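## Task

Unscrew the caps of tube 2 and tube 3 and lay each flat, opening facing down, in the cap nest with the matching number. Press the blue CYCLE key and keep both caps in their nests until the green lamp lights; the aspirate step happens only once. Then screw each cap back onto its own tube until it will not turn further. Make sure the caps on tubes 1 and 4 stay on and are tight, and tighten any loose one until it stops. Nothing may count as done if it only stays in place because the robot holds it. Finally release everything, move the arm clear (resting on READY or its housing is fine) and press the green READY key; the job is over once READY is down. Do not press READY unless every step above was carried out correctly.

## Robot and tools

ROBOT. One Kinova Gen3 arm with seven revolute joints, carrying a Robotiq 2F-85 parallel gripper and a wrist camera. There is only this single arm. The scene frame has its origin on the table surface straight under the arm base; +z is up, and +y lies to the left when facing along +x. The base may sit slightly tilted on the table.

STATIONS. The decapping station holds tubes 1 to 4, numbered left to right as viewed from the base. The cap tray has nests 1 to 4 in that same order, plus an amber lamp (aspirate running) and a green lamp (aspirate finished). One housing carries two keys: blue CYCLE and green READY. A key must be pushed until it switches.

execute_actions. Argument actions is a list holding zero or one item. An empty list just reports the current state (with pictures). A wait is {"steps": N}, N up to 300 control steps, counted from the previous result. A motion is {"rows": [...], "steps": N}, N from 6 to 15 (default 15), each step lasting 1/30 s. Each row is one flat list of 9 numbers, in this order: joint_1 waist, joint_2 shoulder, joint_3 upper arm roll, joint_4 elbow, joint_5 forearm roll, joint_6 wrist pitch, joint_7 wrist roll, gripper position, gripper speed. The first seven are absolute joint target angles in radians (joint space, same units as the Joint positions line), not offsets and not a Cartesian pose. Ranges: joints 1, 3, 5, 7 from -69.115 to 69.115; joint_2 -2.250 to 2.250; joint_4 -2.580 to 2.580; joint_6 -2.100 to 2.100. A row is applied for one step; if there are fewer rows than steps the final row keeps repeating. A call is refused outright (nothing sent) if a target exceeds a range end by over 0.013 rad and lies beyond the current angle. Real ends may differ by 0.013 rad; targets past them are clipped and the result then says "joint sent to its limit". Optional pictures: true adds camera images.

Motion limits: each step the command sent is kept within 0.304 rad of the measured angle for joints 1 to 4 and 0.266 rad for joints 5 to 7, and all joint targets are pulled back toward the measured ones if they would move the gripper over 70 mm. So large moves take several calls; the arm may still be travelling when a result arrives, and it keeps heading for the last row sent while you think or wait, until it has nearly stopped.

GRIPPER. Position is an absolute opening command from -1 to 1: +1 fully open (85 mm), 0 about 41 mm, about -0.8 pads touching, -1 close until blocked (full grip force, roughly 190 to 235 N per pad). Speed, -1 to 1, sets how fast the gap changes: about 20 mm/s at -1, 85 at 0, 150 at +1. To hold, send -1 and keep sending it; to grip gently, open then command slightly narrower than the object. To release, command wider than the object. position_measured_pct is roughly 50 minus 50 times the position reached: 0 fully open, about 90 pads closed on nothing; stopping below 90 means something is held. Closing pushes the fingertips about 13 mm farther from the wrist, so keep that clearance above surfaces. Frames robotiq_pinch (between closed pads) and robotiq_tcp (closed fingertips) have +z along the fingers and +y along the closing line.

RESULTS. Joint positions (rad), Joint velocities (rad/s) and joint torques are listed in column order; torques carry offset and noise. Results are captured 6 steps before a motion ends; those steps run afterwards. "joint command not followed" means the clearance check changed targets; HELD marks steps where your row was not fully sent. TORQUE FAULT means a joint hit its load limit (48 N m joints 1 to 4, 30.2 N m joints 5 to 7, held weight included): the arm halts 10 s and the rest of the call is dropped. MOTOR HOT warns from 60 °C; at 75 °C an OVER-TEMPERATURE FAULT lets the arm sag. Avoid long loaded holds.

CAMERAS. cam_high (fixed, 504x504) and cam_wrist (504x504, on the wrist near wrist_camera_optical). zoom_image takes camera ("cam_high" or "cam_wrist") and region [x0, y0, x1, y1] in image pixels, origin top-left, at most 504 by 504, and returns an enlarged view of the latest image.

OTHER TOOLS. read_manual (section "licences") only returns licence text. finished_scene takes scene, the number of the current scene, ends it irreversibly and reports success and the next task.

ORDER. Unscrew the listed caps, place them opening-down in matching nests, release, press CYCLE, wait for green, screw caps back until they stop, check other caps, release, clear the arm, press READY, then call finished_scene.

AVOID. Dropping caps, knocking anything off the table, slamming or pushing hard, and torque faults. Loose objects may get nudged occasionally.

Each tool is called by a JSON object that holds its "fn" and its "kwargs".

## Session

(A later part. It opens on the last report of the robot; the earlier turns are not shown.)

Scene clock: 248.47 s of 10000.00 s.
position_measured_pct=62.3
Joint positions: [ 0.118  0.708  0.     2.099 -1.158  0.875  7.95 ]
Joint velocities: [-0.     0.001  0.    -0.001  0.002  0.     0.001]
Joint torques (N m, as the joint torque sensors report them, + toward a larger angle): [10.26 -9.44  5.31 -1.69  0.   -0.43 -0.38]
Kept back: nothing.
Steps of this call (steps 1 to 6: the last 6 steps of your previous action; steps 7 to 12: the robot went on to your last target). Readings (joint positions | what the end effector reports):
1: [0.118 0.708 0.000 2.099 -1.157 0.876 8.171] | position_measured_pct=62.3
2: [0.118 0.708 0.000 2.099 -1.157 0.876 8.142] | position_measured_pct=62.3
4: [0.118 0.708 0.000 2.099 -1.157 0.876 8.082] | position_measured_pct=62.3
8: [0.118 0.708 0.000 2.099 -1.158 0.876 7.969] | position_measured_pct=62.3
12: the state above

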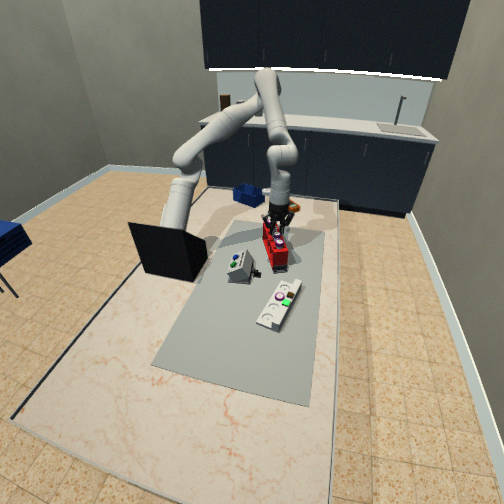

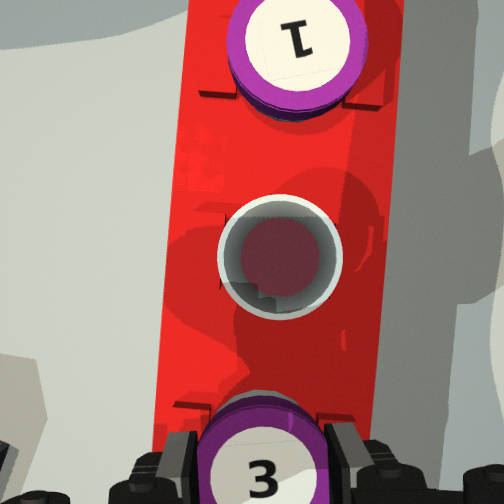

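{"fn": "zoom_image", "kwargs": {"camera": "cam_high", "region": [262, 225, 298, 261]}}

{"fn": "zoom_image", "kwargs": {"camera": "cam_high", "region": [255, 275, 310, 330]}}

Region (262, 225, 298, 261) of cam_high's 504x504 image, scaled by 14.000, with more detail than that image has.

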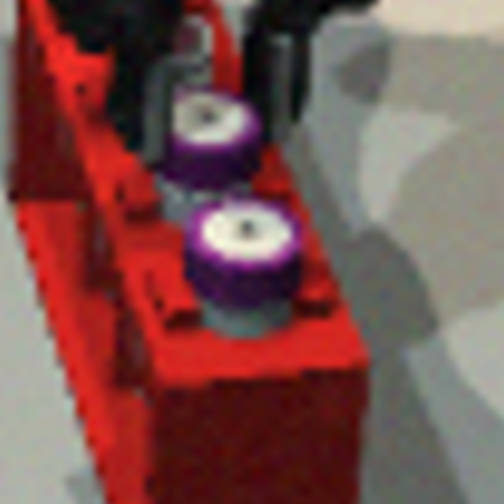

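Region (255, 275, 310, 330) of cam_high's 504x504 image, scaled by 9.164, with more detail than that image has.

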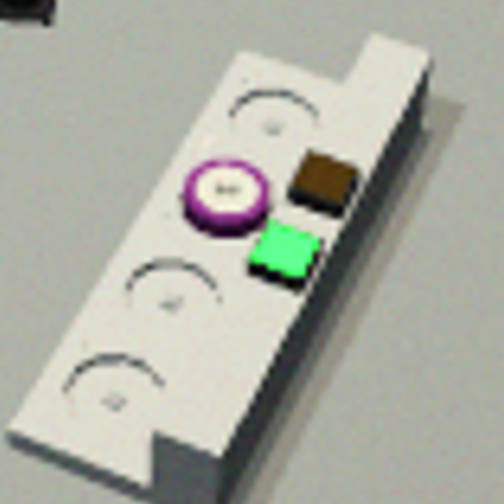

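{"fn": "execute_actions", "kwargs": {"actions": [{"rows":[[0.11714,0.70939,0,2.09983,-1.15721,0.87500,7.915,-1,-0.3],[0.11714,0.70939,0,2.09983,-1.15721,0.87500,7.88,-1,-0.3],[0.11714,0.70939,0,2.09983,-1.15721,0.87500,7.845,-1,-0.3],[0.11714,0.70939,0,2.09983,-1.15721,0.87500,7.81,-1,-0.3],[0.11714,0.70939,0,2.09983,-1.15721,0.87500,7.775,-1,-0.3],[0.11714,0.70939,0,2.09983,-1.15721,0.87500,7.74,-1,-0.3],[0.11714,0.70939,0,2.09983,-1.15721,0.87500,7.705,-1,-0.3],[0.11714,0.70939,0,2.09983,-1.15721,0.87500,7.67,-1,-0.3],[0.11714,0.70939,0,2.09983,-1.15721,0.87500,7.635,-1,-0.3],[0.11714,0.70939,0,2.09983,-1.15721,0.87500,7.60,-1,-0.3],[0.11714,0.70939,0,2.09983,-1.15721,0.87500,7.565,-1,-0.3],[0.11714,0.70939,0,2.09983,-1.15721,0.87500,7.53,-1,-0.3],[0.11714,0.70939,0,2.09983,-1.15721,0.87500,7.495,-1,-0.3],[0.11714,0.70939,0,2.09983,-1.15721,0.87500,7.46,-1,-0.3],[0.11714,0.70939,0,2.09983,-1.15721,0.87500,7.425,-1,-0.3]],"steps":15}]}}

{"fn": "execute_actions", "kwargs": {"actions": [{"rows":[[0.11714,0.70939,0,2.09983,-1.15721,0.87500,7.39,-1,-0.3],[0.11714,0.70939,0,2.09983,-1.15721,0.87500,7.355,-1,-0.3],[0.11714,0.70939,0,2.09983,-1.15721,0.87500,7.32,-1,-0.3],[0.11714,0.70939,0,2.09983,-1.15721,0.87500,7.285,-1,-0.3],[0.11714,0.70939,0,2.09983,-1.15721,0.87500,7.25,-1,-0.3],[0.11714,0.70939,0,2.09983,-1.15721,0.87500,7.215,-1,-0.3],[0.11714,0.70939,0,2.09983,-1.15721,0.87500,7.18,-1,-0.3],[0.11714,0.70939,0,2.09983,-1.15721,0.87500,7.145,-1,-0.3],[0.11714,0.70939,0,2.09983,-1.15721,0.87500,7.11,-1,-0.3],[0.11714,0.70939,0,2.09983,-1.15721,0.87500,7.075,-1,-0.3],[0.11714,0.70939,0,2.09983,-1.15721,0.87500,7.04,-1,-0.3],[0.11714,0.70939,0,2.09983,-1.15721,0.87500,7.005,-1,-0.3],[0.11714,0.70939,0,2.09983,-1.15721,0.87500,6.97,-1,-0.3],[0.11714,0.70939,0,2.09983,-1.15721,0.87500,6.935,-1,-0.3],[0.11714,0.70939,0,2.09983,-1.15721,0.87500,6.90,-1,-0.3]],"steps":15}]}}

{"fn": "execute_actions", "kwargs": {"actions": [{"rows":[[0.11714,0.70939,0,2.09983,-1.15721,0.87500,6.865,-1,-0.3],[0.11714,0.70939,0,2.09983,-1.15721,0.87500,6.83,-1,-0.3],[0.11714,0.70939,0,2.09983,-1.15721,0.87500,6.795,-1,-0.3],[0.11714,0.70939,0,2.09983,-1.15721,0.87500,6.76,-1,-0.3],[0.11714,0.70939,0,2.09983,-1.15721,0.87500,6.725,-1,-0.3],[0.11714,0.70939,0,2.09983,-1.15721,0.87500,6.69,-1,-0.3],[0.11714,0.70939,0,2.09983,-1.15721,0.87500,6.655,-1,-0.3],[0.11714,0.70939,0,2.09983,-1.15721,0.87500,6.62,-1,-0.3],[0.11714,0.70939,0,2.09983,-1.15721,0.87500,6.585,-1,-0.3],[0.11714,0.70939,0,2.09983,-1.15721,0.87500,6.55,-1,-0.3],[0.11714,0.70939,0,2.09983,-1.15721,0.87500,6.515,-1,-0.3],[0.11714,0.70939,0,2.09983,-1.15721,0.87500,6.48,-1,-0.3],[0.11714,0.70939,0,2.09983,-1.15721,0.87500,6.445,-1,-0.3],[0.11714,0.70939,0,2.09983,-1.15721,0.87500,6.41,-1,-0.3],[0.11714,0.70939,0,2.09983,-1.15721,0.87500,6.375,-1,-0.3]],"steps":15}]}}

{"fn": "execute_actions", "kwargs": {"actions": [{"rows":[[0.11714,0.70939,0,2.09983,-1.15721,0.87500,6.345,-1,-0.3],[0.11714,0.70939,0,2.09983,-1.15721,0.87500,6.315,-1,-0.3],[0.11714,0.70939,0,2.09983,-1.15721,0.87500,6.285,-1,-0.3],[0.11714,0.70939,0,2.09983,-1.15721,0.87500,6.255,-1,-0.3],[0.11714,0.70939,0,2.09983,-1.15721,0.87500,6.225,-1,-0.3],[0.11714,0.70939,0,2.09983,-1.15721,0.87500,6.195,-1,-0.3],[0.11714,0.70939,0,2.09983,-1.15721,0.87500,6.165,-1,-0.3],[0.11714,0.70939,0,2.09983,-1.15721,0.87500,6.135,-1,-0.3],[0.11714,0.70939,0,2.09983,-1.15721,0.87500,6.105,-1,-0.3],[0.11714,0.70939,0,2.09983,-1.15721,0.87500,6.075,-1,-0.3],[0.11714,0.70939,0,2.09983,-1.15721,0.87500,6.045,-1,-0.3],[0.11714,0.70939,0,2.09983,-1.15721,0.87500,6.015,-1,-0.3],[0.11714,0.70939,0,2.09983,-1.15721,0.87500,5.985,-1,-0.3],[0.11714,0.70939,0,2.09983,-1.15721,0.87500,5.955,-1,-0.3],[0.11714,0.70939,0,2.09983,-1.15721,0.87500,5.925,-1,-0.3]],"steps":15}]}}

Scene clock: 259.50 s of 10000.00 s.
position_measured_pct=62.3
Joint positions: [ 0.118  0.708  0.     2.099 -1.158  0.875  7.725]
Joint velocities: [-0.     0.    -0.     0.001 -0.001  0.    -1.027]
Joint torques (N m, as the joint torque sensors report them, + toward a larger angle): [10.35 -9.43  5.36 -1.47 -0.06 -0.36 -0.41]
Steps of this call (steps 1 to 30: the robot went on to your last target; steps 31 to 322: nothing new was sent; steps 323 to 331: the first 9 steps of this action). Readings (joint positions | what the end effector reports):
323: [0.118 0.708 0.000 2.099 -1.158 0.875 7.949] | position_measured_pct=62.3
324: [0.118 0.708 0.000 2.099 -1.158 0.875 7.939] | position_measured_pct=62.3
326: [0.118 0.708 0.000 2.099 -1.158 0.875 7.891] | position_measured_pct=62.3
330: [0.118 0.708 0.000 2.099 -1.158 0.875 7.759] | position_measured_pct=62.3
331: the state above

Scene clock: 260.00 s of 10000.00 s.
position_measured_pct=62.3
Joint positions: [ 0.118  0.708  0.     2.099 -1.158  0.875  7.202]
Joint velocities: [ 0.     0.     0.    -0.001  0.001  0.001 -1.046]
Joint torques (N m, as the joint torque sensors report them, + toward a larger angle): [10.37 -9.39  5.57 -1.31  0.07 -0.44 -0.15]
Steps of this call (steps 1 to 6: the last 6 steps of your previous action; steps 7 to 15: the first 9 steps of this action). Readings (joint positions | what the end effector reports):
7: [0.118 0.708 0.000 2.099 -1.158 0.875 7.482] | position_measured_pct=62.3
8: [0.118 0.708 0.000 2.099 -1.158 0.875 7.447] | position_measured_pct=62.3
10: [0.118 0.708 0.000 2.099 -1.158 0.875 7.377] | position_measured_pct=62.3
14: [0.118 0.708 0.000 2.099 -1.158 0.875 7.237] | position_measured_pct=62.3
15: the state above

Scene clock: 260.50 s of 10000.00 s.
position_measured_pct=62.3
Joint positions: [ 0.118  0.708  0.     2.098 -1.158  0.875  6.677]
Joint velocities: [ 0.002  0.001  0.001  0.     0.    -0.001 -1.046]
Joint torques (N m, as the joint torque sensors report them, + toward a larger angle): [10.41 -9.43  5.5  -1.27  0.27 -0.48 -0.36]
Steps of this call (steps 1 to 6: the last 6 steps of your previous action; steps 7 to 15: the first 9 steps of this action). Readings (joint positions | what the end effector reports):
7: [0.118 0.708 0.000 2.099 -1.158 0.876 6.957] | position_measured_pct=62.3
8: [0.118 0.708 0.000 2.099 -1.158 0.876 6.922] | position_measured_pct=62.3
10: [0.118 0.708 0.000 2.099 -1.158 0.875 6.852] | position_measured_pct=62.3
14: [0.118 0.708 0.000 2.098 -1.158 0.875 6.712] | position_measured_pct=62.3
15: the state above

Scene clock: 261.00 s of 10000.00 s.
position_measured_pct=62.3
Joint positions: [ 0.118  0.708  0.     2.098 -1.159  0.875  6.178]
Joint velocities: [-0.001 -0.     0.001 -0.001 -0.    -0.001 -0.907]
Joint torques (N m, as the joint torque sensors report them, + toward a larger angle): [10.3  -9.56  5.62 -1.04  0.37 -0.34 -0.32]
Steps of this call (steps 1 to 6: the last 6 steps of your previous action; steps 7 to 15: the first 9 steps of this action). Readings (joint positions | what the end effector reports):
7: [0.118 0.708 0.000 2.098 -1.158 0.875 6.432] | position_measured_pct=62.3
8: [0.118 0.708 0.000 2.098 -1.158 0.875 6.398] | position_measured_pct=62.3
10: [0.118 0.708 0.000 2.098 -1.158 0.875 6.332] | position_measured_pct=62.3
14: [0.118 0.708 0.000 2.098 -1.159 0.875 6.208] | position_measured_pct=62.3
15: the state above

{"fn": "execute_actions", "kwargs": {"actions": [{"rows":[[0.11714,0.70939,0,2.09983,-1.15721,0.87500,5.895,-1,-0.3],[0.11714,0.70939,0,2.09983,-1.15721,0.87500,5.865,-1,-0.3],[0.11714,0.70939,0,2.09983,-1.15721,0.87500,5.835,-1,-0.3],[0.11714,0.70939,0,2.09983,-1.15721,0.87500,5.805,-1,-0.3],[0.11714,0.70939,0,2.09983,-1.15721,0.87500,5.775,-1,-0.3],[0.11714,0.70939,0,2.09983,-1.15721,0.87500,5.745,-1,-0.3],[0.11714,0.70939,0,2.09983,-1.15721,0.87500,5.715,-1,-0.3],[0.11714,0.70939,0,2.09983,-1.15721,0.87500,5.685,-1,-0.3],[0.11714,0.70939,0,2.09983,-1.15721,0.87500,5.655,-1,-0.3],[0.11714,0.70939,0,2.09983,-1.15721,0.87500,5.625,-1,-0.3],[0.11714,0.70939,0,2.09983,-1.15721,0.87500,5.595,-1,-0.3],[0.11714,0.70939,0,2.09983,-1.15721,0.87500,5.565,-1,-0.3],[0.11714,0.70939,0,2.09983,-1.15721,0.87500,5.535,-1,-0.3],[0.11714,0.70939,0,2.09983,-1.15721,0.87500,5.505,-1,-0.3],[0.11714,0.70939,0,2.09983,-1.15721,0.87500,5.475,-1,-0.3]],"steps":15}]}}

{"fn": "execute_actions", "kwargs": {"actions": [{"steps":12}]}}

Scene clock: 261.93 s of 10000.00 s.
position_measured_pct=62.3
Joint positions: [ 0.118  0.708  0.     2.098 -1.159  0.875  5.726]
Joint velocities: [ 0.001 -0.    -0.     0.002  0.    -0.001 -0.885]
Joint torques (N m, as the joint torque sensors report them, + toward a larger angle): [10.3  -9.57  5.51 -0.61  0.23 -0.26 -0.27]
Steps of this call (steps 1 to 6: the last 6 steps of your previous action; steps 7 to 19: the robot went on to your last target; steps 20 to 28: the first 9 steps of this action). Readings (joint positions | what the end effector reports):
20: [0.118 0.708 0.000 2.098 -1.159 0.875 5.924] | position_measured_pct=62.3
21: [0.118 0.708 0.000 2.098 -1.159 0.875 5.914] | position_measured_pct=62.3
23: [0.118 0.708 0.000 2.098 -1.159 0.875 5.869] | position_measured_pct=62.3
27: [0.118 0.708 0.000 2.098 -1.159 0.875 5.755] | position_measured_pct=62.3
28: the state above

Scene clock: 262.33 s of 10000.00 s.
position_measured_pct=62.3
Joint positions: [ 0.118  0.708  0.001  2.098 -1.158  0.875  5.475]
Joint velocities: [-0.    -0.001  0.     0.002  0.    -0.     0.   ]
Joint torques (N m, as the joint torque sensors report them, + toward a larger angle): [10.12 -9.68  5.21 -1.06  0.29 -0.1  -0.35]
Kept back: nothing.
Steps of this call (steps 1 to 6: the last 6 steps of your previous action; steps 7 to 12: the robot went on to your last target). Readings (joint positions | what the end effector reports):
1: [0.118 0.708 0.000 2.098 -1.159 0.875 5.696] | position_measured_pct=62.3
2: [0.118 0.708 0.000 2.098 -1.159 0.875 5.667] | position_measured_pct=62.3
4: [0.118 0.708 0.000 2.098 -1.159 0.875 5.607] | position_measured_pct=62.3
8: [0.118 0.708 0.001 2.098 -1.158 0.875 5.494] | position_measured_pct=62.3
12: the state above

{"fn": "execute_actions", "kwargs": {"actions": []}}

Scene clock: 263.47 s of 10000.00 s.
position_measured_pct=62.3
Joint positions: [ 0.118  0.708  0.001  2.098 -1.158  0.875  5.475]
Joint velocities: [-0.002  0.001  0.    -0.    -0.     0.    -0.   ]
Joint torques (N m, as the joint torque sensors report them, + toward a larger angle): [10.16 -9.64  5.28 -0.99  0.24 -0.08 -0.33]
Kept back: nothing.
Steps of this call (steps 1 to 30: the robot went on to your last target; steps 31 to 34: nothing new was sent). Readings (joint positions | what the end effector reports):
1: [0.118 0.708 0.001 2.098 -1.158 0.875 5.475] | position_measured_pct=62.3
2: [0.118 0.708 0.001 2.098 -1.158 0.875 5.475] | position_measured_pct=62.3
4: [0.118 0.708 0.001 2.098 -1.158 0.875 5.475] | position_measured_pct=62.3
8: [0.118 0.708 0.001 2.098 -1.158 0.875 5.475] | position_measured_pct=62.3
34: the state above
The arm was judged still, so your last target was given up. Only a new action makes it travel on or press farther. Fingers that are still opening or closing keep moving.

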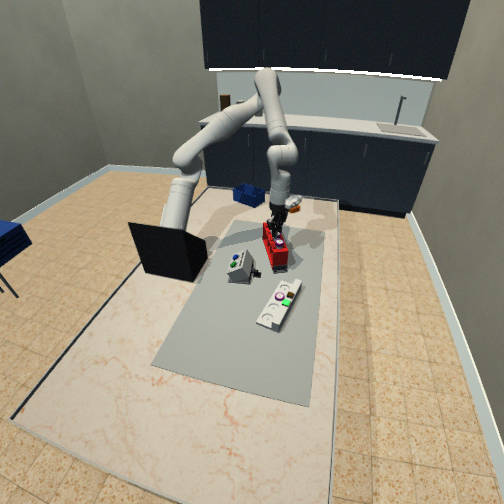

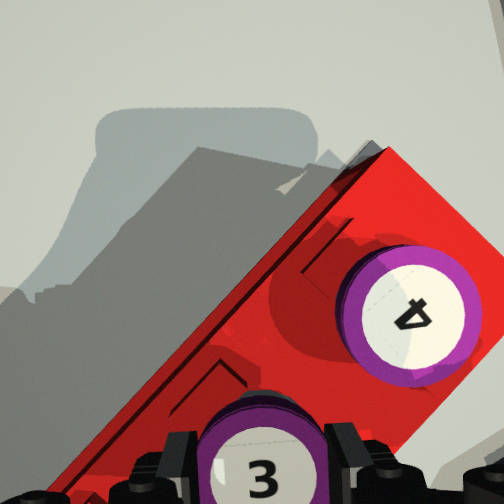

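{"fn": "zoom_image", "kwargs": {"camera": "cam_wrist", "region": [320, 230, 504, 400]}}

{"fn": "zoom_image", "kwargs": {"camera": "cam_wrist", "region": [150, 360, 390, 504]}}

Region (320, 230, 504, 400) of cam_wrist's 504x504 image, scaled by 2.739; it fills the top 466 rows of this view, and the rest is white.

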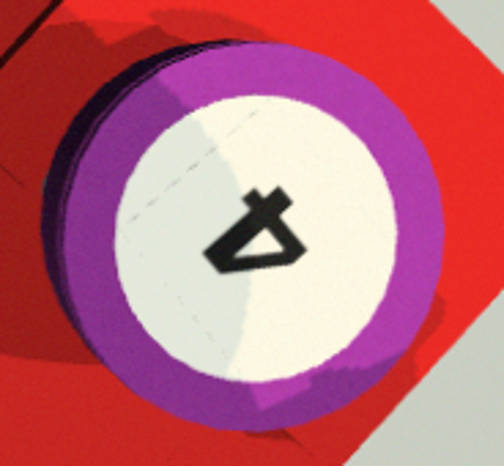

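Region (150, 360, 390, 504) of cam_wrist's 504x504 image, scaled by 2.100; it fills the top 302 rows of this view, and the rest is white.

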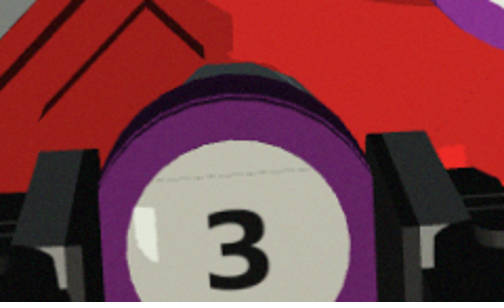

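{"fn": "execute_actions", "kwargs": {"actions": [{"rows":[[0.1181,0.7087,0,2.0984,-1.1550,0.8762,5.475,-1,-0.3],[0.1190,0.7081,0,2.0970,-1.1527,0.8774,5.475,-1,-0.3],[0.1200,0.7074,0,2.0956,-1.1505,0.8786,5.475,-1,-0.3],[0.12096,0.70678,0,2.09418,-1.14826,0.87982,5.475,-1,-0.3]],"steps":15}]}}

{"fn": "execute_actions", "kwargs": {"actions": [{"steps":8}]}}

Scene clock: 266.60 s of 10000.00 s.
position_measured_pct=62.3
Joint positions: [ 0.121  0.707 -0.     2.094 -1.148  0.88   5.475]
Joint velocities: [ 0.001  0.001 -0.    -0.002 -0.     0.     0.   ]
Joint torques (N m, as the joint torque sensors report them, + toward a larger angle): [ 10.98 -10.8    5.57  -2.44  -0.37  -0.22  -0.31]
Steps of this call (steps 1 to 85: nothing new was sent; steps 86 to 94: the first 9 steps of this action). Readings (joint positions | what the end effector reports):
86: [0.118 0.708 0.000 2.098 -1.158 0.875 5.475] | position_measured_pct=62.3
87: [0.119 0.707 0.000 2.097 -1.156 0.876 5.475] | position_measured_pct=62.3
89: [0.121 0.707 0.000 2.095 -1.151 0.878 5.475] | position_measured_pct=62.3
93: [0.121 0.707 0.000 2.094 -1.148 0.880 5.475] | position_measured_pct=62.3
94: the state above

Scene clock: 266.87 s of 10000.00 s.
position_measured_pct=62.3
Joint positions: [ 0.121  0.707  0.     2.094 -1.148  0.88   5.475]
Joint velocities: [-0.     0.    -0.    -0.001  0.001 -0.     0.   ]
Joint torques (N m, as the joint torque sensors report them, + toward a larger angle): [ 10.98 -10.66   5.78  -2.4   -0.3   -0.23  -0.27]
Kept back: nothing.
Steps of this call (steps 1 to 6: the last 6 steps of your previous action; steps 7 to 8: the robot went on to your last target). Readings (joint positions | what the end effector reports):
1: [0.121 0.707 -0.000 2.094 -1.148 0.880 5.475] | position_measured_pct=62.3
2: [0.121 0.707 -0.000 2.094 -1.148 0.880 5.475] | position_measured_pct=62.3
4: [0.121 0.707 0.000 2.094 -1.148 0.880 5.475] | position_measured_pct=62.3
8: the state above

{"fn": "execute_actions", "kwargs": {"actions": [{"rows":[[0.12096,0.70678,0,2.09418,-1.14826,0.87982,5.80,-1,-0.3],[0.12096,0.70678,0,2.09418,-1.14826,0.87982,5.80,-1,-0.3],[0.12096,0.70678,0,2.09418,-1.14826,0.87982,5.90,-1,-0.3],[0.12096,0.70678,0,2.09418,-1.14826,0.87982,5.95,-1,-0.3],[0.12096,0.70678,0,2.09418,-1.14826,0.87982,6.0,-1,-0.3],[0.12096,0.70678,0,2.09418,-1.14826,0.87982,6.05,-1,-0.3],[0.12096,0.70678,0,2.09418,-1.14826,0.87982,6.10,-1,-0.3],[0.12096,0.70678,0,2.09418,-1.14826,0.87982,6.15,-1,-0.3],[0.12096,0.70678,0,2.09418,-1.14826,0.87982,6.20,-1,-0.3],[0.12096,0.70678,0,2.09418,-1.14826,0.87982,6.25,-1,-0.3],[0.12096,0.70678,0,2.09418,-1.14826,0.87982,6.30,-1,-0.3]],"steps":15}]}}

{"fn": "execute_actions", "kwargs": {"actions": [{"rows":[[0.12096,0.70678,0,2.09418,-1.14826,0.87982,6.30,-1,-0.3],[0.12096,0.70678,0,2.09418,-1.14826,0.87982,6.30,-1,-0.3],[0.12096,0.70678,0,2.09418,-1.14826,0.87982,6.30,-1,-0.3],[0.12096,0.70678,0,2.09418,-1.14826,0.87982,6.30,-1,-0.3],[0.12096,0.70678,0,2.09418,-1.14826,0.87982,6.30,-1,-0.3],[0.12096,0.70678,0,2.09418,-1.14826,0.87982,6.30,-1,-0.3],[0.1202,0.7074,0,2.0945,-1.1495,0.8792,6.30,-1,-0.3],[0.11947,0.70811,0,2.09474,-1.15077,0.87849,6.30,-1,-0.3]],"steps":15}]}}

{"fn": "execute_actions", "kwargs": {"actions": [{"rows":[[0.11947,0.70811,0,2.09474,-1.15077,0.87849,6.30,-1,-0.3]],"steps":12}]}}

{"fn": "execute_actions", "kwargs": {"actions": [{"rows":[[0.11922,0.70883,0,2.09213,-1.14955,0.87919,6.30,-1,-0.3]],"steps":15}]}}

{"fn": "execute_actions", "kwargs": {"actions": [{"rows":[[0.11947,0.70811,0,2.09474,-1.15077,0.87849,6.30,-1,-0.3],[0.11947,0.70811,0,2.09474,-1.15077,0.87849,6.30,-1,-0.3],[0.11972,0.70739,0,2.09735,-1.15199,0.87779,6.30,-1,-0.3]],"steps":15}]}}

{"fn": "execute_actions", "kwargs": {"actions": [{"rows":[[0.11947,0.70811,0,2.09474,-1.15077,0.87849,6.30,-1,-0.3],[0.11947,0.70811,0,2.09474,-1.15077,0.87849,6.30,-1,-0.3],[0.11798,0.70655,0,2.09497,-1.15099,0.87858,6.30,-1,-0.3]],"steps":15}]}}

{"fn": "execute_actions", "kwargs": {"actions": [{"rows":[[0.11947,0.70811,0,2.09474,-1.15077,0.87849,6.30,-1,-0.3],[0.11947,0.70811,0,2.09474,-1.15077,0.87849,6.30,-1,-0.3],[0.12096,0.70967,0,2.09451,-1.15055,0.87840,6.30,-1,-0.3]],"steps":15}]}}

{"fn": "execute_actions", "kwargs": {"actions": [{"rows":[[0.11947,0.70811,0,2.09474,-1.15077,0.87849,6.30,-1,-0.3]],"steps":15}]}}

Scene clock: 271.43 s of 10000.00 s.
position_measured_pct=62.3
Joint positions: [ 0.121  0.707  0.     2.094 -1.148  0.88   5.737]
Joint velocities: [-0.001 -0.    -0.     0.    -0.     0.     1.215]
Joint torques (N m, as the joint torque sensors report them, + toward a larger angle): [ 10.96 -10.62   5.75  -2.4   -0.34  -0.28  -0.35]
Steps of this call (steps 1 to 15: the robot went on to your last target; steps 16 to 128: nothing new was sent; steps 129 to 137: the first 9 steps of this action). Readings (joint positions | what the end effector reports):
129: [0.121 0.707 0.000 2.094 -1.148 0.880 5.476] | position_measured_pct=62.3
130: [0.121 0.707 0.000 2.094 -1.148 0.880 5.486] | position_measured_pct=62.3
132: [0.121 0.707 0.000 2.094 -1.148 0.880 5.536] | position_measured_pct=62.3
136: [0.121 0.707 0.000 2.094 -1.148 0.880 5.696] | position_measured_pct=62.3
137: the state above

Scene clock: 271.93 s of 10000.00 s.
position_measured_pct=62.3
Joint positions: [ 0.12   0.708  0.     2.094 -1.15   0.879  6.296]
Joint velocities: [-0.021  0.02  -0.001  0.008 -0.046 -0.024  0.225]
Joint torques (N m, as the joint torque sensors report them, + toward a larger angle): [10.54 -9.83  5.65 -2.19 -0.42 -0.08 -0.13]
Steps of this call (steps 1 to 6: the last 6 steps of your previous action; steps 7 to 15: the first 9 steps of this action). Readings (joint positions | what the end effector reports):
7: [0.121 0.707 -0.000 2.094 -1.148 0.880 6.021] | position_measured_pct=62.3
8: [0.121 0.707 -0.000 2.094 -1.148 0.880 6.062] | position_measured_pct=62.3
10: [0.121 0.707 -0.000 2.094 -1.148 0.880 6.143] | position_measured_pct=62.3
14: [0.121 0.707 0.000 2.094 -1.148 0.880 6.283] | position_measured_pct=62.3
15: the state above

Scene clock: 272.33 s of 10000.00 s.
position_measured_pct=62.3
Joint positions: [ 0.12   0.708  0.     2.095 -1.151  0.878  6.3  ]
Joint velocities: [-0.001 -0.002 -0.     0.001 -0.001 -0.     0.   ]
Joint torques (N m, as the joint torque sensors report them, + toward a larger angle): [ 11.03 -10.72   5.69  -2.35  -0.32  -0.2   -0.3 ]
Steps of this call (steps 1 to 6: the last 6 steps of your previous action; steps 7 to 12: the first 6 steps of this action). Readings (joint positions | what the end effector reports):
7: [0.120 0.708 0.000 2.095 -1.151 0.878 6.300] | position_measured_pct=62.3
8: [0.120 0.708 0.000 2.095 -1.151 0.878 6.300] | position_measured_pct=62.3
10: [0.120 0.708 0.000 2.095 -1.151 0.878 6.300] | position_measured_pct=62.3
12: the state above

Scene clock: 272.83 s of 10000.00 s.
position_measured_pct=62.3
Joint positions: [ 0.119  0.709 -0.     2.092 -1.149  0.879  6.3  ]
Joint velocities: [ 0.001 -0.     0.     0.001  0.002  0.001 -0.001]
Joint torques (N m, as the joint torque sensors report them, + toward a larger angle): [ 11.04 -10.74   5.7   -2.58  -0.42  -0.22  -0.32]
Steps of this call (steps 1 to 6: the last 6 steps of your previous action; steps 7 to 15: the first 9 steps of this action). Readings (joint positions | what the end effector reports):
7: [0.119 0.708 0.000 2.094 -1.150 0.879 6.300] | position_measured_pct=62.3
8: [0.119 0.709 -0.000 2.093 -1.150 0.879 6.300] | position_measured_pct=62.3
10: [0.119 0.709 -0.000 2.092 -1.149 0.879 6.300] | position_measured_pct=62.3
14: [0.119 0.709 -0.000 2.092 -1.149 0.879 6.300] | position_measured_pct=62.3
15: the state above

Scene clock: 273.33 s of 10000.00 s.
position_measured_pct=62.3
Joint positions: [ 0.12   0.707  0.     2.097 -1.152  0.878  6.3  ]
Joint velocities: [-0.001 -0.001  0.     0.002  0.001 -0.     0.   ]
Joint torques (N m, as the joint torque sensors report them, + toward a larger angle): [ 10.77 -10.31   5.6   -2.21  -0.19  -0.21  -0.3 ]
Steps of this call (steps 1 to 6: the last 6 steps of your previous action; steps 7 to 15: the first 9 steps of this action). Readings (joint positions | what the end effector reports):
7: [0.119 0.709 -0.000 2.093 -1.150 0.879 6.300] | position_measured_pct=62.3
8: [0.119 0.708 -0.000 2.094 -1.150 0.879 6.300] | position_measured_pct=62.3
10: [0.120 0.707 0.000 2.096 -1.152 0.878 6.300] | position_measured_pct=62.3
14: [0.120 0.707 0.000 2.097 -1.152 0.878 6.300] | position_measured_pct=62.3
15: the state above

Scene clock: 273.83 s of 10000.00 s.
position_measured_pct=62.3
Joint positions: [ 0.118  0.707  0.     2.095 -1.151  0.878  6.3  ]
Joint velocities: [ 0.    -0.003  0.001 -0.001  0.001 -0.    -0.   ]
Joint torques (N m, as the joint torque sensors report them, + toward a larger angle): [ 10.94 -10.69   5.52  -2.25  -0.34  -0.11  -0.27]
Steps of this call (steps 1 to 6: the last 6 steps of your previous action; steps 7 to 15: the first 9 steps of this action). Readings (joint positions | what the end effector reports):
7: [0.120 0.707 0.000 2.096 -1.152 0.878 6.300] | position_measured_pct=62.3
8: [0.120 0.708 0.000 2.095 -1.151 0.878 6.300] | position_measured_pct=62.3
10: [0.118 0.706 0.000 2.095 -1.151 0.878 6.300] | position_measured_pct=62.3
14: [0.118 0.707 0.000 2.095 -1.151 0.878 6.300] | position_measured_pct=62.3
15: the state above

Scene clock: 274.33 s of 10000.00 s.
position_measured_pct=62.3
Joint positions: [ 0.121  0.709 -0.     2.094 -1.151  0.879  6.3  ]
Joint velocities: [ 0.001  0.    -0.     0.001  0.001  0.001  0.001]
Joint torques (N m, as the joint torque sensors report them, + toward a larger angle): [ 11.   -10.37   5.97  -2.21  -0.1   -0.48  -0.35]
Steps of this call (steps 1 to 6: the last 6 steps of your previous action; steps 7 to 15: the first 9 steps of this action). Readings (joint positions | what the end effector reports):
7: [0.119 0.707 0.000 2.095 -1.151 0.879 6.300] | position_measured_pct=62.3
8: [0.119 0.708 0.000 2.095 -1.151 0.878 6.300] | position_measured_pct=62.3
10: [0.121 0.709 -0.000 2.094 -1.151 0.879 6.300] | position_measured_pct=62.3
14: [0.121 0.709 -0.000 2.094 -1.151 0.879 6.300] | position_measured_pct=62.3
15: the state above

Scene clock: 274.83 s of 10000.00 s.
position_measured_pct=62.3
Joint positions: [ 0.12   0.708  0.     2.095 -1.151  0.878  6.3  ]
Joint velocities: [-0.001  0.     0.    -0.002  0.    -0.001 -0.   ]
Joint torques (N m, as the joint torque sensors report them, + toward a larger angle): [ 10.91 -10.77   5.82  -2.38  -0.32  -0.25  -0.37]
Steps of this call (steps 1 to 6: the last 6 steps of your previous action; steps 7 to 15: the first 9 steps of this action). Readings (joint positions | what the end effector reports):
7: [0.120 0.709 -0.000 2.094 -1.151 0.879 6.300] | position_measured_pct=62.3
8: [0.120 0.708 -0.000 2.095 -1.151 0.879 6.300] | position_measured_pct=62.3
10: [0.120 0.708 -0.000 2.095 -1.151 0.879 6.300] | position_measured_pct=62.3
14: [0.120 0.708 0.000 2.095 -1.151 0.878 6.300] | position_measured_pct=62.3
15: the state above

{"fn": "execute_actions", "kwargs": {"actions": [{"rows":[[0.1186,0.7082,0,2.0946,-1.1515,0.8782,6.30,-1,-0.3],[0.11813,0.70864,0,2.09482,-1.15224,0.87777,6.30,-1,-0.3]],"steps":14}]}}

{"fn": "execute_actions", "kwargs": {"actions": [{"rows":[[0.11775,0.70898,0,2.09496,-1.15287,0.87743,6.30,-1,-0.3],[0.11738,0.70931,0,2.09510,-1.15349,0.87710,6.30,-1,-0.3]],"steps":14}]}}

{"fn": "execute_actions", "kwargs": {"actions": [{"rows":[[0.11701,0.70964,0,2.09524,-1.15412,0.87677,6.30,-1,-0.3],[0.11664,0.70997,0,2.09538,-1.15475,0.87644,6.30,-1,-0.3]],"steps":14}]}}

{"fn": "execute_actions", "kwargs": {"actions": [{"steps":8}]}}

Scene clock: 277.77 s of 10000.00 s.
position_measured_pct=62.3
Joint positions: [ 0.118  0.708  0.     2.095 -1.152  0.878  6.3  ]
Joint velocities: [-0.001 -0.     0.     0.001  0.     0.    -0.   ]
Joint torques (N m, as the joint torque sensors report them, + toward a larger angle): [ 10.8  -10.45   5.71  -2.23  -0.25  -0.27  -0.34]
Steps of this call (steps 1 to 6: the last 6 steps of your previous action; steps 7 to 15: the robot went on to your last target; steps 16 to 80: nothing new was sent; steps 81 to 88: the first 8 steps of this action). Readings (joint positions | what the end effector reports):
81: [0.119 0.708 0.000 2.095 -1.151 0.878 6.300] | position_measured_pct=62.3
82: [0.119 0.708 0.000 2.095 -1.152 0.878 6.300] | position_measured_pct=62.3
84: [0.118 0.708 0.000 2.095 -1.152 0.878 6.300] | position_measured_pct=62.3
88: the state above

Scene clock: 278.23 s of 10000.00 s.
position_measured_pct=62.3
Joint positions: [ 0.118  0.709  0.     2.095 -1.154  0.877  6.3  ]
Joint velocities: [ 0.001  0.002 -0.     0.001 -0.001 -0.    -0.   ]
Joint torques (N m, as the joint torque sensors report them, + toward a larger angle): [ 10.6  -10.25   5.75  -2.16  -0.23  -0.32  -0.37]
Steps of this call (steps 1 to 6: the last 6 steps of your previous action; steps 7 to 14: the first 8 steps of this action). Readings (joint positions | what the end effector reports):
7: [0.118 0.708 0.000 2.095 -1.153 0.878 6.300] | position_measured_pct=62.3
8: [0.118 0.709 0.000 2.095 -1.153 0.878 6.300] | position_measured_pct=62.3
10: [0.118 0.709 0.000 2.095 -1.154 0.877 6.300] | position_measured_pct=62.3
14: the state above

Scene clock: 278.70 s of 10000.00 s.
position_measured_pct=62.3
Joint positions: [ 0.117  0.709  0.     2.095 -1.155  0.877  6.3  ]
Joint velocities: [ 0.     0.001 -0.    -0.    -0.     0.    -0.   ]
Joint torques (N m, as the joint torque sensors report them, + toward a larger angle): [10.42 -9.69  5.51 -2.16 -0.26 -0.51 -0.32]
Steps of this call (steps 1 to 6: the last 6 steps of your previous action; steps 7 to 14: the first 8 steps of this action). Readings (joint positions | what the end effector reports):
7: [0.118 0.709 0.000 2.095 -1.154 0.877 6.300] | position_measured_pct=62.3
8: [0.117 0.709 0.000 2.095 -1.154 0.877 6.300] | position_measured_pct=62.3
10: [0.117 0.709 0.000 2.095 -1.155 0.877 6.300] | position_measured_pct=62.3
14: the state above

Scene clock: 278.97 s of 10000.00 s.
position_measured_pct=62.3
Joint positions: [ 0.117  0.709  0.     2.095 -1.155  0.877  6.3  ]
Joint velocities: [-0.001  0.002 -0.    -0.    -0.001  0.001 -0.   ]
Joint torques (N m, as the joint torque sensors report them, + toward a larger angle): [10.44 -9.78  5.46 -2.14 -0.35 -0.46 -0.36]
Kept back: nothing.
Steps of this call (steps 1 to 6: the last 6 steps of your previous action; steps 7 to 8: the robot went on to your last target). Readings (joint positions | what the end effector reports):
1: [0.117 0.709 0.000 2.095 -1.155 0.877 6.300] | position_measured_pct=62.3
2: [0.117 0.709 0.000 2.095 -1.155 0.877 6.300] | position_measured_pct=62.3
4: [0.117 0.709 0.000 2.095 -1.155 0.877 6.300] | position_measured_pct=62.3
8: the state above

{"fn": "execute_actions", "kwargs": {"actions": [{"rows":[[0.11665,0.7094,0,2.0959,-1.15473,0.87647,6.30,-1,-0.3],[0.11665,0.70883,0,2.09645,-1.15472,0.87649,6.30,-1,-0.3]],"steps":14}]}}

{"fn": "execute_actions", "kwargs": {"actions": [{"rows":[[0.11665,0.70883,0,2.09645,-1.15472,0.87649,6.28,-1,-0.3],[0.11665,0.70883,0,2.09645,-1.15472,0.87649,6.26,-1,-0.3],[0.11665,0.70883,0,2.09645,-1.15472,0.87649,6.24,-1,-0.3],[0.11665,0.70883,0,2.09645,-1.15472,0.87649,6.22,-1,-0.3],[0.11665,0.70883,0,2.09645,-1.15472,0.87649,6.20,-1,-0.3],[0.11665,0.70883,0,2.09645,-1.15472,0.87649,6.18,-1,-0.3],[0.11665,0.70883,0,2.09645,-1.15472,0.87649,6.16,-1,-0.3],[0.11665,0.70883,0,2.09645,-1.15472,0.87649,6.14,-1,-0.3],[0.11665,0.70883,0,2.09645,-1.15472,0.87649,6.12,-1,-0.3],[0.11665,0.70883,0,2.09645,-1.15472,0.87649,6.10,-1,-0.3],[0.11665,0.70883,0,2.09645,-1.15472,0.87649,6.08,-1,-0.3],[0.11665,0.70883,0,2.09645,-1.15472,0.87649,6.06,-1,-0.3],[0.11665,0.70883,0,2.09645,-1.15472,0.87649,6.04,-1,-0.3],[0.11665,0.70883,0,2.09645,-1.15472,0.87649,6.02,-1,-0.3],[0.11665,0.70883,0,2.09645,-1.15472,0.87649,6.00,-1,-0.3]],"steps":15}]}}

{"fn": "execute_actions", "kwargs": {"actions": [{"rows":[[0.11665,0.70883,0,2.09645,-1.15472,0.87649,5.98,-1,-0.3],[0.11665,0.70883,0,2.09645,-1.15472,0.87649,5.96,-1,-0.3],[0.11665,0.70883,0,2.09645,-1.15472,0.87649,5.94,-1,-0.3],[0.11665,0.70883,0,2.09645,-1.15472,0.87649,5.92,-1,-0.3],[0.11665,0.70883,0,2.09645,-1.15472,0.87649,5.90,-1,-0.3],[0.11665,0.70883,0,2.09645,-1.15472,0.87649,5.88,-1,-0.3],[0.11665,0.70883,0,2.09645,-1.15472,0.87649,5.86,-1,-0.3],[0.11665,0.70883,0,2.09645,-1.15472,0.87649,5.84,-1,-0.3],[0.11665,0.70883,0,2.09645,-1.15472,0.87649,5.82,-1,-0.3],[0.11665,0.70883,0,2.09645,-1.15472,0.87649,5.80,-1,-0.3],[0.11665,0.70883,0,2.09645,-1.15472,0.87649,5.78,-1,-0.3],[0.11665,0.70883,0,2.09645,-1.15472,0.87649,5.76,-1,-0.3],[0.11665,0.70883,0,2.09645,-1.15472,0.87649,5.74,-1,-0.3],[0.11665,0.70883,0,2.09645,-1.15472,0.87649,5.72,-1,-0.3],[0.11665,0.70883,0,2.09645,-1.15472,0.87649,5.70,-1,-0.3]],"steps":15}]}}

{"fn": "execute_actions", "kwargs": {"actions": [{"steps":14}]}}

Scene clock: 280.97 s of 10000.00 s.
position_measured_pct=62.3
Joint positions: [ 0.117  0.708  0.     2.096 -1.155  0.876  6.3  ]
Joint velocities: [-0.001  0.001  0.    -0.001 -0.001 -0.     0.   ]
Joint torques (N m, as the joint torque sensors report them, + toward a larger angle): [ 10.67 -10.15   5.49  -1.79  -0.1   -0.19  -0.33]
Steps of this call (steps 1 to 15: the robot went on to your last target; steps 16 to 52: nothing new was sent; steps 53 to 60: the first 8 steps of this action). Readings (joint positions | what the end effector reports):
53: [0.117 0.709 0.000 2.095 -1.155 0.877 6.300] | position_measured_pct=62.3
54: [0.117 0.708 0.000 2.096 -1.155 0.876 6.300] | position_measured_pct=62.3
56: [0.117 0.708 0.000 2.096 -1.155 0.876 6.300] | position_measured_pct=62.3
60: the state above

Scene clock: 281.47 s of 10000.00 s.
position_measured_pct=62.3
Joint positions: [ 0.117  0.708  0.     2.096 -1.155  0.876  6.159]
Joint velocities: [-0.     0.001 -0.    -0.     0.001  0.    -0.595]
Joint torques (N m, as the joint torque sensors report them, + toward a larger angle): [ 10.59 -10.12   5.47  -1.87  -0.1   -0.19  -0.26]
Steps of this call (steps 1 to 6: the last 6 steps of your previous action; steps 7 to 15: the first 9 steps of this action). Readings (joint positions | what the end effector reports):
7: [0.117 0.708 0.000 2.096 -1.155 0.876 6.299] | position_measured_pct=62.3
8: [0.117 0.708 0.000 2.096 -1.155 0.876 6.290] | position_measured_pct=62.3
10: [0.117 0.708 0.000 2.096 -1.155 0.876 6.256] | position_measured_pct=62.3
14: [0.117 0.708 0.000 2.096 -1.155 0.876 6.179] | position_measured_pct=62.3
15: the state above

Scene clock: 281.97 s of 10000.00 s.
position_measured_pct=62.3
Joint positions: [ 0.117  0.708  0.     2.096 -1.155  0.876  5.859]
Joint velocities: [-0.001  0.001  0.    -0.001  0.    -0.001 -0.598]
Joint torques (N m, as the joint torque sensors report them, + toward a larger angle): [ 10.42 -10.2    5.38  -1.77  -0.13  -0.14  -0.01]
Steps of this call (steps 1 to 6: the last 6 steps of your previous action; steps 7 to 15: the first 9 steps of this action). Readings (joint positions | what the end effector reports):
7: [0.117 0.708 0.000 2.096 -1.155 0.876 6.019] | position_measured_pct=62.3
8: [0.117 0.708 0.000 2.096 -1.155 0.876 5.999] | position_measured_pct=62.3
10: [0.117 0.708 0.000 2.096 -1.155 0.876 5.959] | position_measured_pct=62.3
14: [0.117 0.708 0.000 2.096 -1.155 0.876 5.879] | position_measured_pct=62.3
15: the state above

Scene clock: 282.43 s of 10000.00 s.
position_measured_pct=62.3
Joint positions: [ 0.117  0.708  0.001  2.096 -1.155  0.876  5.7  ]
Joint velocities: [0.001 0.001 0.    0.001 0.001 0.001 0.   ]
Joint torques (N m, as the joint torque sensors report them, + toward a larger angle): [ 10.31 -10.24   5.3   -1.8   -0.19  -0.06  -0.31]
Kept back: nothing.
Steps of this call (steps 1 to 6: the last 6 steps of your previous action; steps 7 to 14: the robot went on to your last target). Readings (joint positions | what the end effector reports):
1: [0.117 0.708 0.000 2.096 -1.155 0.876 5.839] | position_measured_pct=62.3
2: [0.117 0.708 0.001 2.096 -1.155 0.876 5.819] | position_measured_pct=62.3
4: [0.117 0.708 0.001 2.096 -1.155 0.876 5.779] | position_measured_pct=62.3
8: [0.117 0.708 0.001 2.096 -1.155 0.876 5.706] | position_measured_pct=62.3
14: the state above

{"fn": "execute_actions", "kwargs": {"actions": [{"rows":[[0.1178,0.7084,0,2.0955,-1.1529,0.8775,5.70,-1,-0.3],[0.11888,0.70798,0,2.09454,-1.15099,0.87843,5.72,-1,-0.3],[0.11888,0.70798,0,2.09454,-1.15099,0.87843,5.76,-1,-0.3],[0.11888,0.70798,0,2.09454,-1.15099,0.87843,6.06,-1,-0.3],[0.11888,0.70798,0,2.09454,-1.15099,0.87843,6.10,-1,-0.3],[0.11888,0.70798,0,2.09454,-1.15099,0.87843,6.14,-1,-0.3],[0.11888,0.70798,0,2.09454,-1.15099,0.87843,6.18,-1,-0.3],[0.11888,0.70798,0,2.09454,-1.15099,0.87843,6.22,-1,-0.3],[0.11888,0.70798,0,2.09454,-1.15099,0.87843,6.26,-1,-0.3],[0.11888,0.70798,0,2.09454,-1.15099,0.87843,6.30,-1,-0.3],[0.11888,0.70798,0,2.09454,-1.15099,0.87843,6.34,-1,-0.3],[0.11888,0.70798,0,2.09454,-1.15099,0.87843,6.38,-1,-0.3],[0.11888,0.70798,0,2.09454,-1.15099,0.87843,6.42,-1,-0.3],[0.11888,0.70798,0,2.09454,-1.15099,0.87843,6.45,-1,-0.3]],"steps":15}]}}

{"fn": "execute_actions", "kwargs": {"actions": [{"rows":[[0.11888,0.70798,0,2.09454,-1.15099,0.87843,6.45,-1,-0.3]],"steps":15}]}}

{"fn": "execute_actions", "kwargs": {"actions": [{"rows":[[0.11888,0.70798,0,2.09454,-1.15099,0.87843,6.45,0.04,0]],"steps":12}], "pictures": true}}

Scene clock: 287.37 s of 10000.00 s.
position_measured_pct=62.3
Joint positions: [ 0.119  0.708  0.     2.095 -1.151  0.878  5.919]
Joint velocities: [ 0.001  0.    -0.     0.     0.001  0.     1.215]
Joint torques (N m, as the joint torque sensors report them, + toward a larger angle): [ 10.94 -10.64   5.72  -2.34  -0.26  -0.19  -0.27]
Steps of this call (steps 1 to 30: the robot went on to your last target; steps 31 to 139: nothing new was sent; steps 140 to 148: the first 9 steps of this action). Readings (joint positions | what the end effector reports):
140: [0.118 0.708 0.000 2.096 -1.155 0.876 5.700] | position_measured_pct=62.3
141: [0.118 0.708 0.000 2.095 -1.153 0.877 5.701] | position_measured_pct=62.3
143: [0.119 0.708 0.000 2.095 -1.151 0.878 5.729] | position_measured_pct=62.3
147: [0.119 0.708 0.000 2.095 -1.151 0.878 5.878] | position_measured_pct=62.3
148: the state above

Scene clock: 287.87 s of 10000.00 s.
position_measured_pct=62.3
Joint positions: [ 0.119  0.708 -0.     2.095 -1.151  0.878  6.449]
Joint velocities: [ 0.001 -0.001  0.     0.    -0.    -0.     0.058]
Joint torques (N m, as the joint torque sensors report them, + toward a larger angle): [ 11.   -10.72   5.74  -2.55  -0.22  -0.21  -0.37]
Steps of this call (steps 1 to 6: the last 6 steps of your previous action; steps 7 to 15: the first 9 steps of this action). Readings (joint positions | what the end effector reports):
7: [0.119 0.708 0.000 2.095 -1.151 0.878 6.204] | position_measured_pct=62.3
8: [0.119 0.708 0.000 2.095 -1.151 0.878 6.244] | position_measured_pct=62.3
10: [0.119 0.708 -0.000 2.095 -1.151 0.878 6.325] | position_measured_pct=62.3
14: [0.119 0.708 -0.000 2.095 -1.151 0.878 6.444] | position_measured_pct=62.3
15: the state above

Scene clock: 288.27 s of 10000.00 s.
position_measured_pct=52.0
Joint positions: [ 0.119  0.708  0.     2.095 -1.151  0.878  6.45 ]
Joint velocities: [-0.    -0.002  0.    -0.001  0.     0.     0.   ]
Joint torques (N m, as the joint torque sensors report them, + toward a larger angle): [ 10.93 -10.72   5.68  -2.37  -0.32  -0.23  -0.26]
Steps of this call (steps 1 to 6: the last 6 steps of your previous action; steps 7 to 12: the first 6 steps of this action). Readings (joint positions | what the end effector reports):
7: [0.119 0.708 -0.000 2.095 -1.151 0.878 6.450] | position_measured_pct=62.3
8: [0.119 0.708 -0.000 2.095 -1.151 0.878 6.450] | position_measured_pct=61.9
10: [0.119 0.708 -0.000 2.095 -1.151 0.878 6.450] | position_measured_pct=57.5
12: the state above

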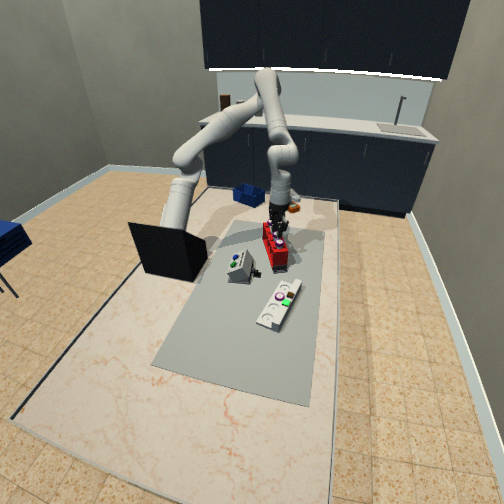

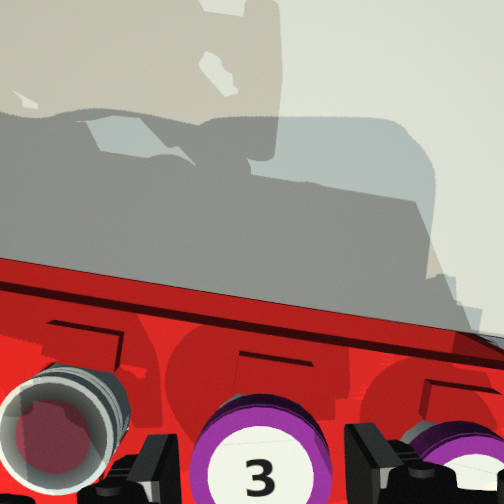

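{"fn": "zoom_image", "kwargs": {"camera": "cam_wrist", "region": [0, 340, 180, 504]}}

{"fn": "zoom_image", "kwargs": {"camera": "cam_wrist", "region": [150, 360, 390, 504]}}

Region (0, 340, 180, 504) of cam_wrist's 504x504 image, scaled by 2.800; it fills the top 459 rows of this view, and the rest is white.

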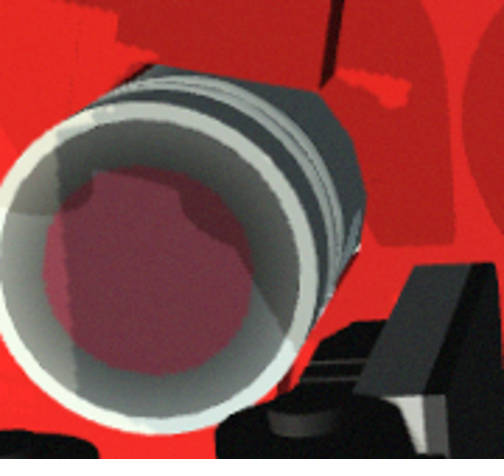

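Region (150, 360, 390, 504) of cam_wrist's 504x504 image, scaled by 2.100; it fills the top 302 rows of this view, and the rest is white.

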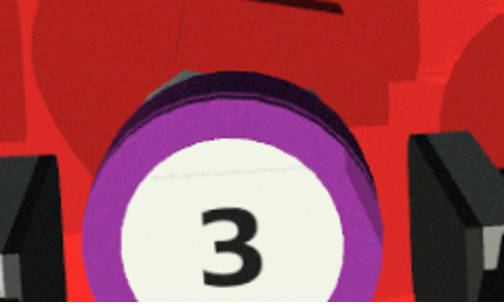

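{"fn": "execute_actions", "kwargs": {"actions": [{"rows":[[0.1183,0.7073,0,2.0952,-1.1513,0.8784,6.45,0.04,0],[0.11779,0.70664,0,2.09578,-1.15168,0.87825,6.45,0.04,0],[0.1163,0.7079,0,2.0964,-1.1542,0.8769,6.45,0.04,0],[0.1148,0.7092,0,2.0970,-1.1567,0.8755,6.45,0.04,0],[0.1134,0.7105,0,2.0976,-1.1592,0.8742,6.45,0.04,0],[0.1119,0.7118,0,2.0982,-1.1618,0.8728,6.45,0.04,0],[0.11041,0.71308,0,2.09885,-1.16429,0.87150,6.45,0.04,0]],"steps":15}]}}

{"fn": "execute_actions", "kwargs": {"actions": [{"steps":8}], "pictures": true}}

Scene clock: 291.27 s of 10000.00 s.
position_measured_pct=48.0
Joint positions: [ 0.111  0.713 -0.     2.099 -1.164  0.872  6.45 ]
Joint velocities: [-0.002  0.     0.001  0.003 -0.011 -0.005  0.   ]
Joint torques (N m, as the joint torque sensors report them, + toward a larger angle): [ 11.01 -10.59   5.65  -2.46  -0.12  -0.19  -0.27]
Steps of this call (steps 1 to 6: the last 6 steps of your previous action; steps 7 to 15: the robot went on to your last target; steps 16 to 81: nothing new was sent; steps 82 to 90: the first 9 steps of this action). Readings (joint positions | what the end effector reports):
82: [0.119 0.708 0.000 2.095 -1.151 0.878 6.450] | position_measured_pct=48.0
83: [0.118 0.707 0.000 2.095 -1.151 0.878 6.450] | position_measured_pct=48.0
85: [0.116 0.708 0.000 2.096 -1.154 0.877 6.450] | position_measured_pct=48.0
89: [0.111 0.713 -0.000 2.099 -1.163 0.872 6.450] | position_measured_pct=48.0
90: the state above

Scene clock: 291.53 s of 10000.00 s.
position_measured_pct=48.0
Joint positions: [ 0.11   0.713 -0.     2.099 -1.164  0.872  6.45 ]
Joint velocities: [-0.001  0.001 -0.     0.001 -0.002  0.     0.   ]
Joint torques (N m, as the joint torque sensors report them, + toward a larger angle): [ 10.77 -10.77   5.67  -2.29  -0.26  -0.19  -0.29]
Kept back: nothing.
Steps of this call (steps 1 to 6: the last 6 steps of your previous action; steps 7 to 8: the robot went on to your last target). Readings (joint positions | what the end effector reports):
1: [0.111 0.713 -0.000 2.099 -1.164 0.872 6.450] | position_measured_pct=48.0
2: [0.111 0.713 -0.000 2.099 -1.164 0.872 6.450] | position_measured_pct=48.0
4: [0.111 0.713 -0.000 2.099 -1.164 0.872 6.450] | position_measured_pct=48.0
8: the state above

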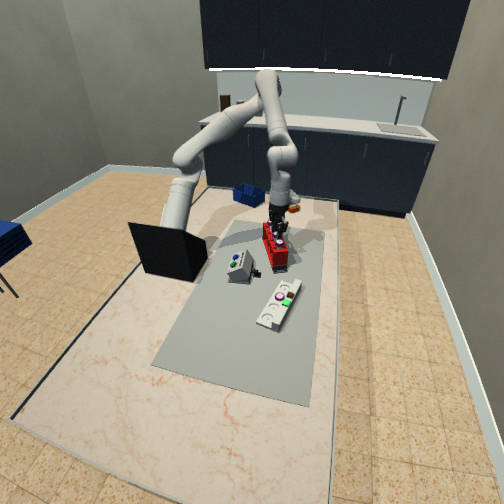

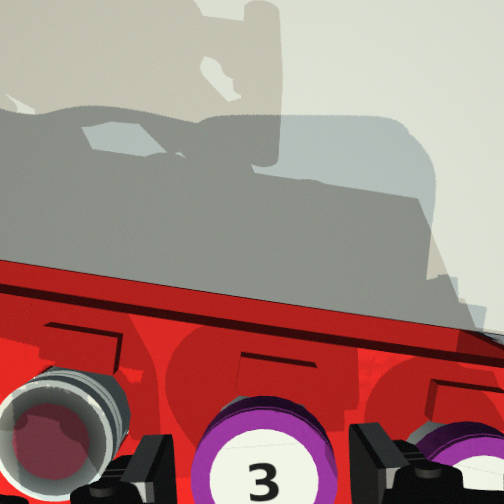

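{"fn": "zoom_image", "kwargs": {"camera": "cam_wrist", "region": [150, 360, 390, 504]}}

Region (150, 360, 390, 504) of cam_wrist's 504x504 image, scaled by 2.100; it fills the top 302 rows of this view, and the rest is white.

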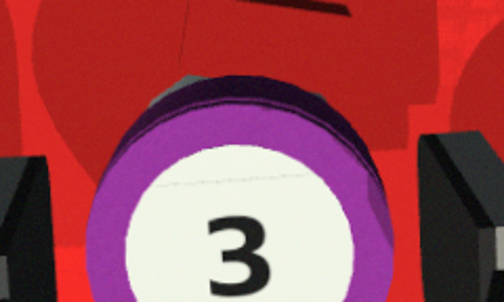

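{"fn": "execute_actions", "kwargs": {"actions": [{"rows":[[0.11007,0.71297,0,2.09824,-1.16403,0.87169,6.45,0.04,0],[0.11007,0.71297,0,2.09824,-1.16403,0.87169,6.45,0.04,0],[0.11007,0.71297,0,2.09824,-1.16403,0.87169,6.45,0.04,0],[0.11007,0.71297,0,2.09824,-1.16403,0.87169,6.45,-1,-0.3]],"steps":15}]}}

{"fn": "execute_actions", "kwargs": {"actions": [{"steps":10}], "pictures": true}}

Scene clock: 294.40 s of 10000.00 s.
position_measured_pct=55.6
Joint positions: [ 0.11   0.713  0.     2.098 -1.164  0.871  6.45 ]
Joint velocities: [ 0.01  -0.004  0.011 -0.007 -0.003 -0.007  0.001]
Joint torques (N m, as the joint torque sensors report them, + toward a larger angle): [ 10.35 -10.69   5.38  -1.66  -0.2    0.1   -0.26]
Steps of this call (steps 1 to 15: the robot went on to your last target; steps 16 to 77: nothing new was sent; steps 78 to 86: the first 9 steps of this action). Readings (joint positions | what the end effector reports):
78: [0.110 0.713 0.000 2.099 -1.164 0.872 6.450] | position_measured_pct=48.0
79: [0.110 0.713 0.000 2.098 -1.164 0.872 6.450] | position_measured_pct=48.0
81: [0.110 0.713 -0.000 2.098 -1.164 0.872 6.450] | position_measured_pct=48.0
85: [0.110 0.713 0.000 2.098 -1.164 0.872 6.450] | position_measured_pct=53.6
86: the state above

Scene clock: 294.73 s of 10000.00 s.
position_measured_pct=61.5
Joint positions: [ 0.111  0.713  0.001  2.098 -1.164  0.871  6.45 ]
Joint velocities: [ 0.001  0.     0.    -0.    -0.     0.    -0.   ]
Joint torques (N m, as the joint torque sensors report them, + toward a larger angle): [ 10.46 -10.67   5.3   -2.09  -0.3   -0.05  -0.29]
Kept back: nothing.
Steps of this call (steps 1 to 6: the last 6 steps of your previous action; steps 7 to 10: the robot went on to your last target). Readings (joint positions | what the end effector reports):
1: [0.110 0.713 0.000 2.098 -1.164 0.871 6.450] | position_measured_pct=57.5
2: [0.110 0.713 0.000 2.098 -1.164 0.871 6.450] | position_measured_pct=59.1
4: [0.111 0.713 0.001 2.098 -1.164 0.871 6.450] | position_measured_pct=60.7
8: [0.111 0.713 0.001 2.098 -1.164 0.871 6.450] | position_measured_pct=61.5
10: the state above

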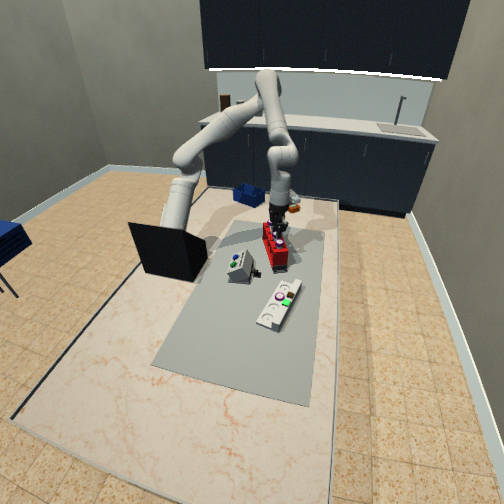

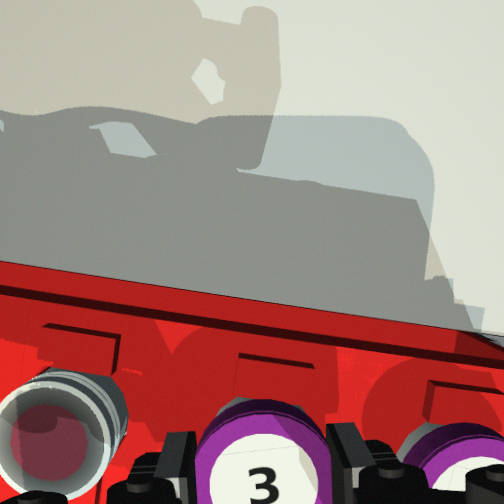

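{"fn": "zoom_image", "kwargs": {"camera": "cam_wrist", "region": [150, 360, 390, 504]}}

Region (150, 360, 390, 504) of cam_wrist's 504x504 image, scaled by 2.100; it fills the top 302 rows of this view, and the rest is white.

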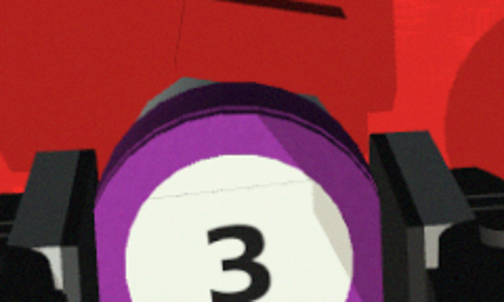

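{"fn": "zoom_image", "kwargs": {"camera": "cam_wrist", "region": [195, 385, 335, 465]}}

Region (195, 385, 335, 465) of cam_wrist's 504x504 image, scaled by 3.600; it fills the top 288 rows of this view, and the rest is white.

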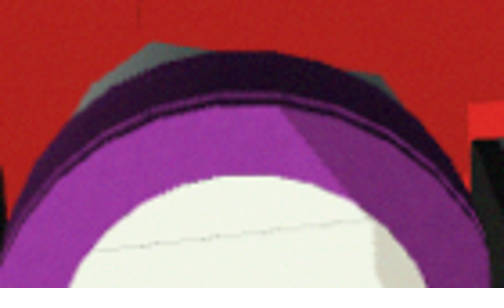

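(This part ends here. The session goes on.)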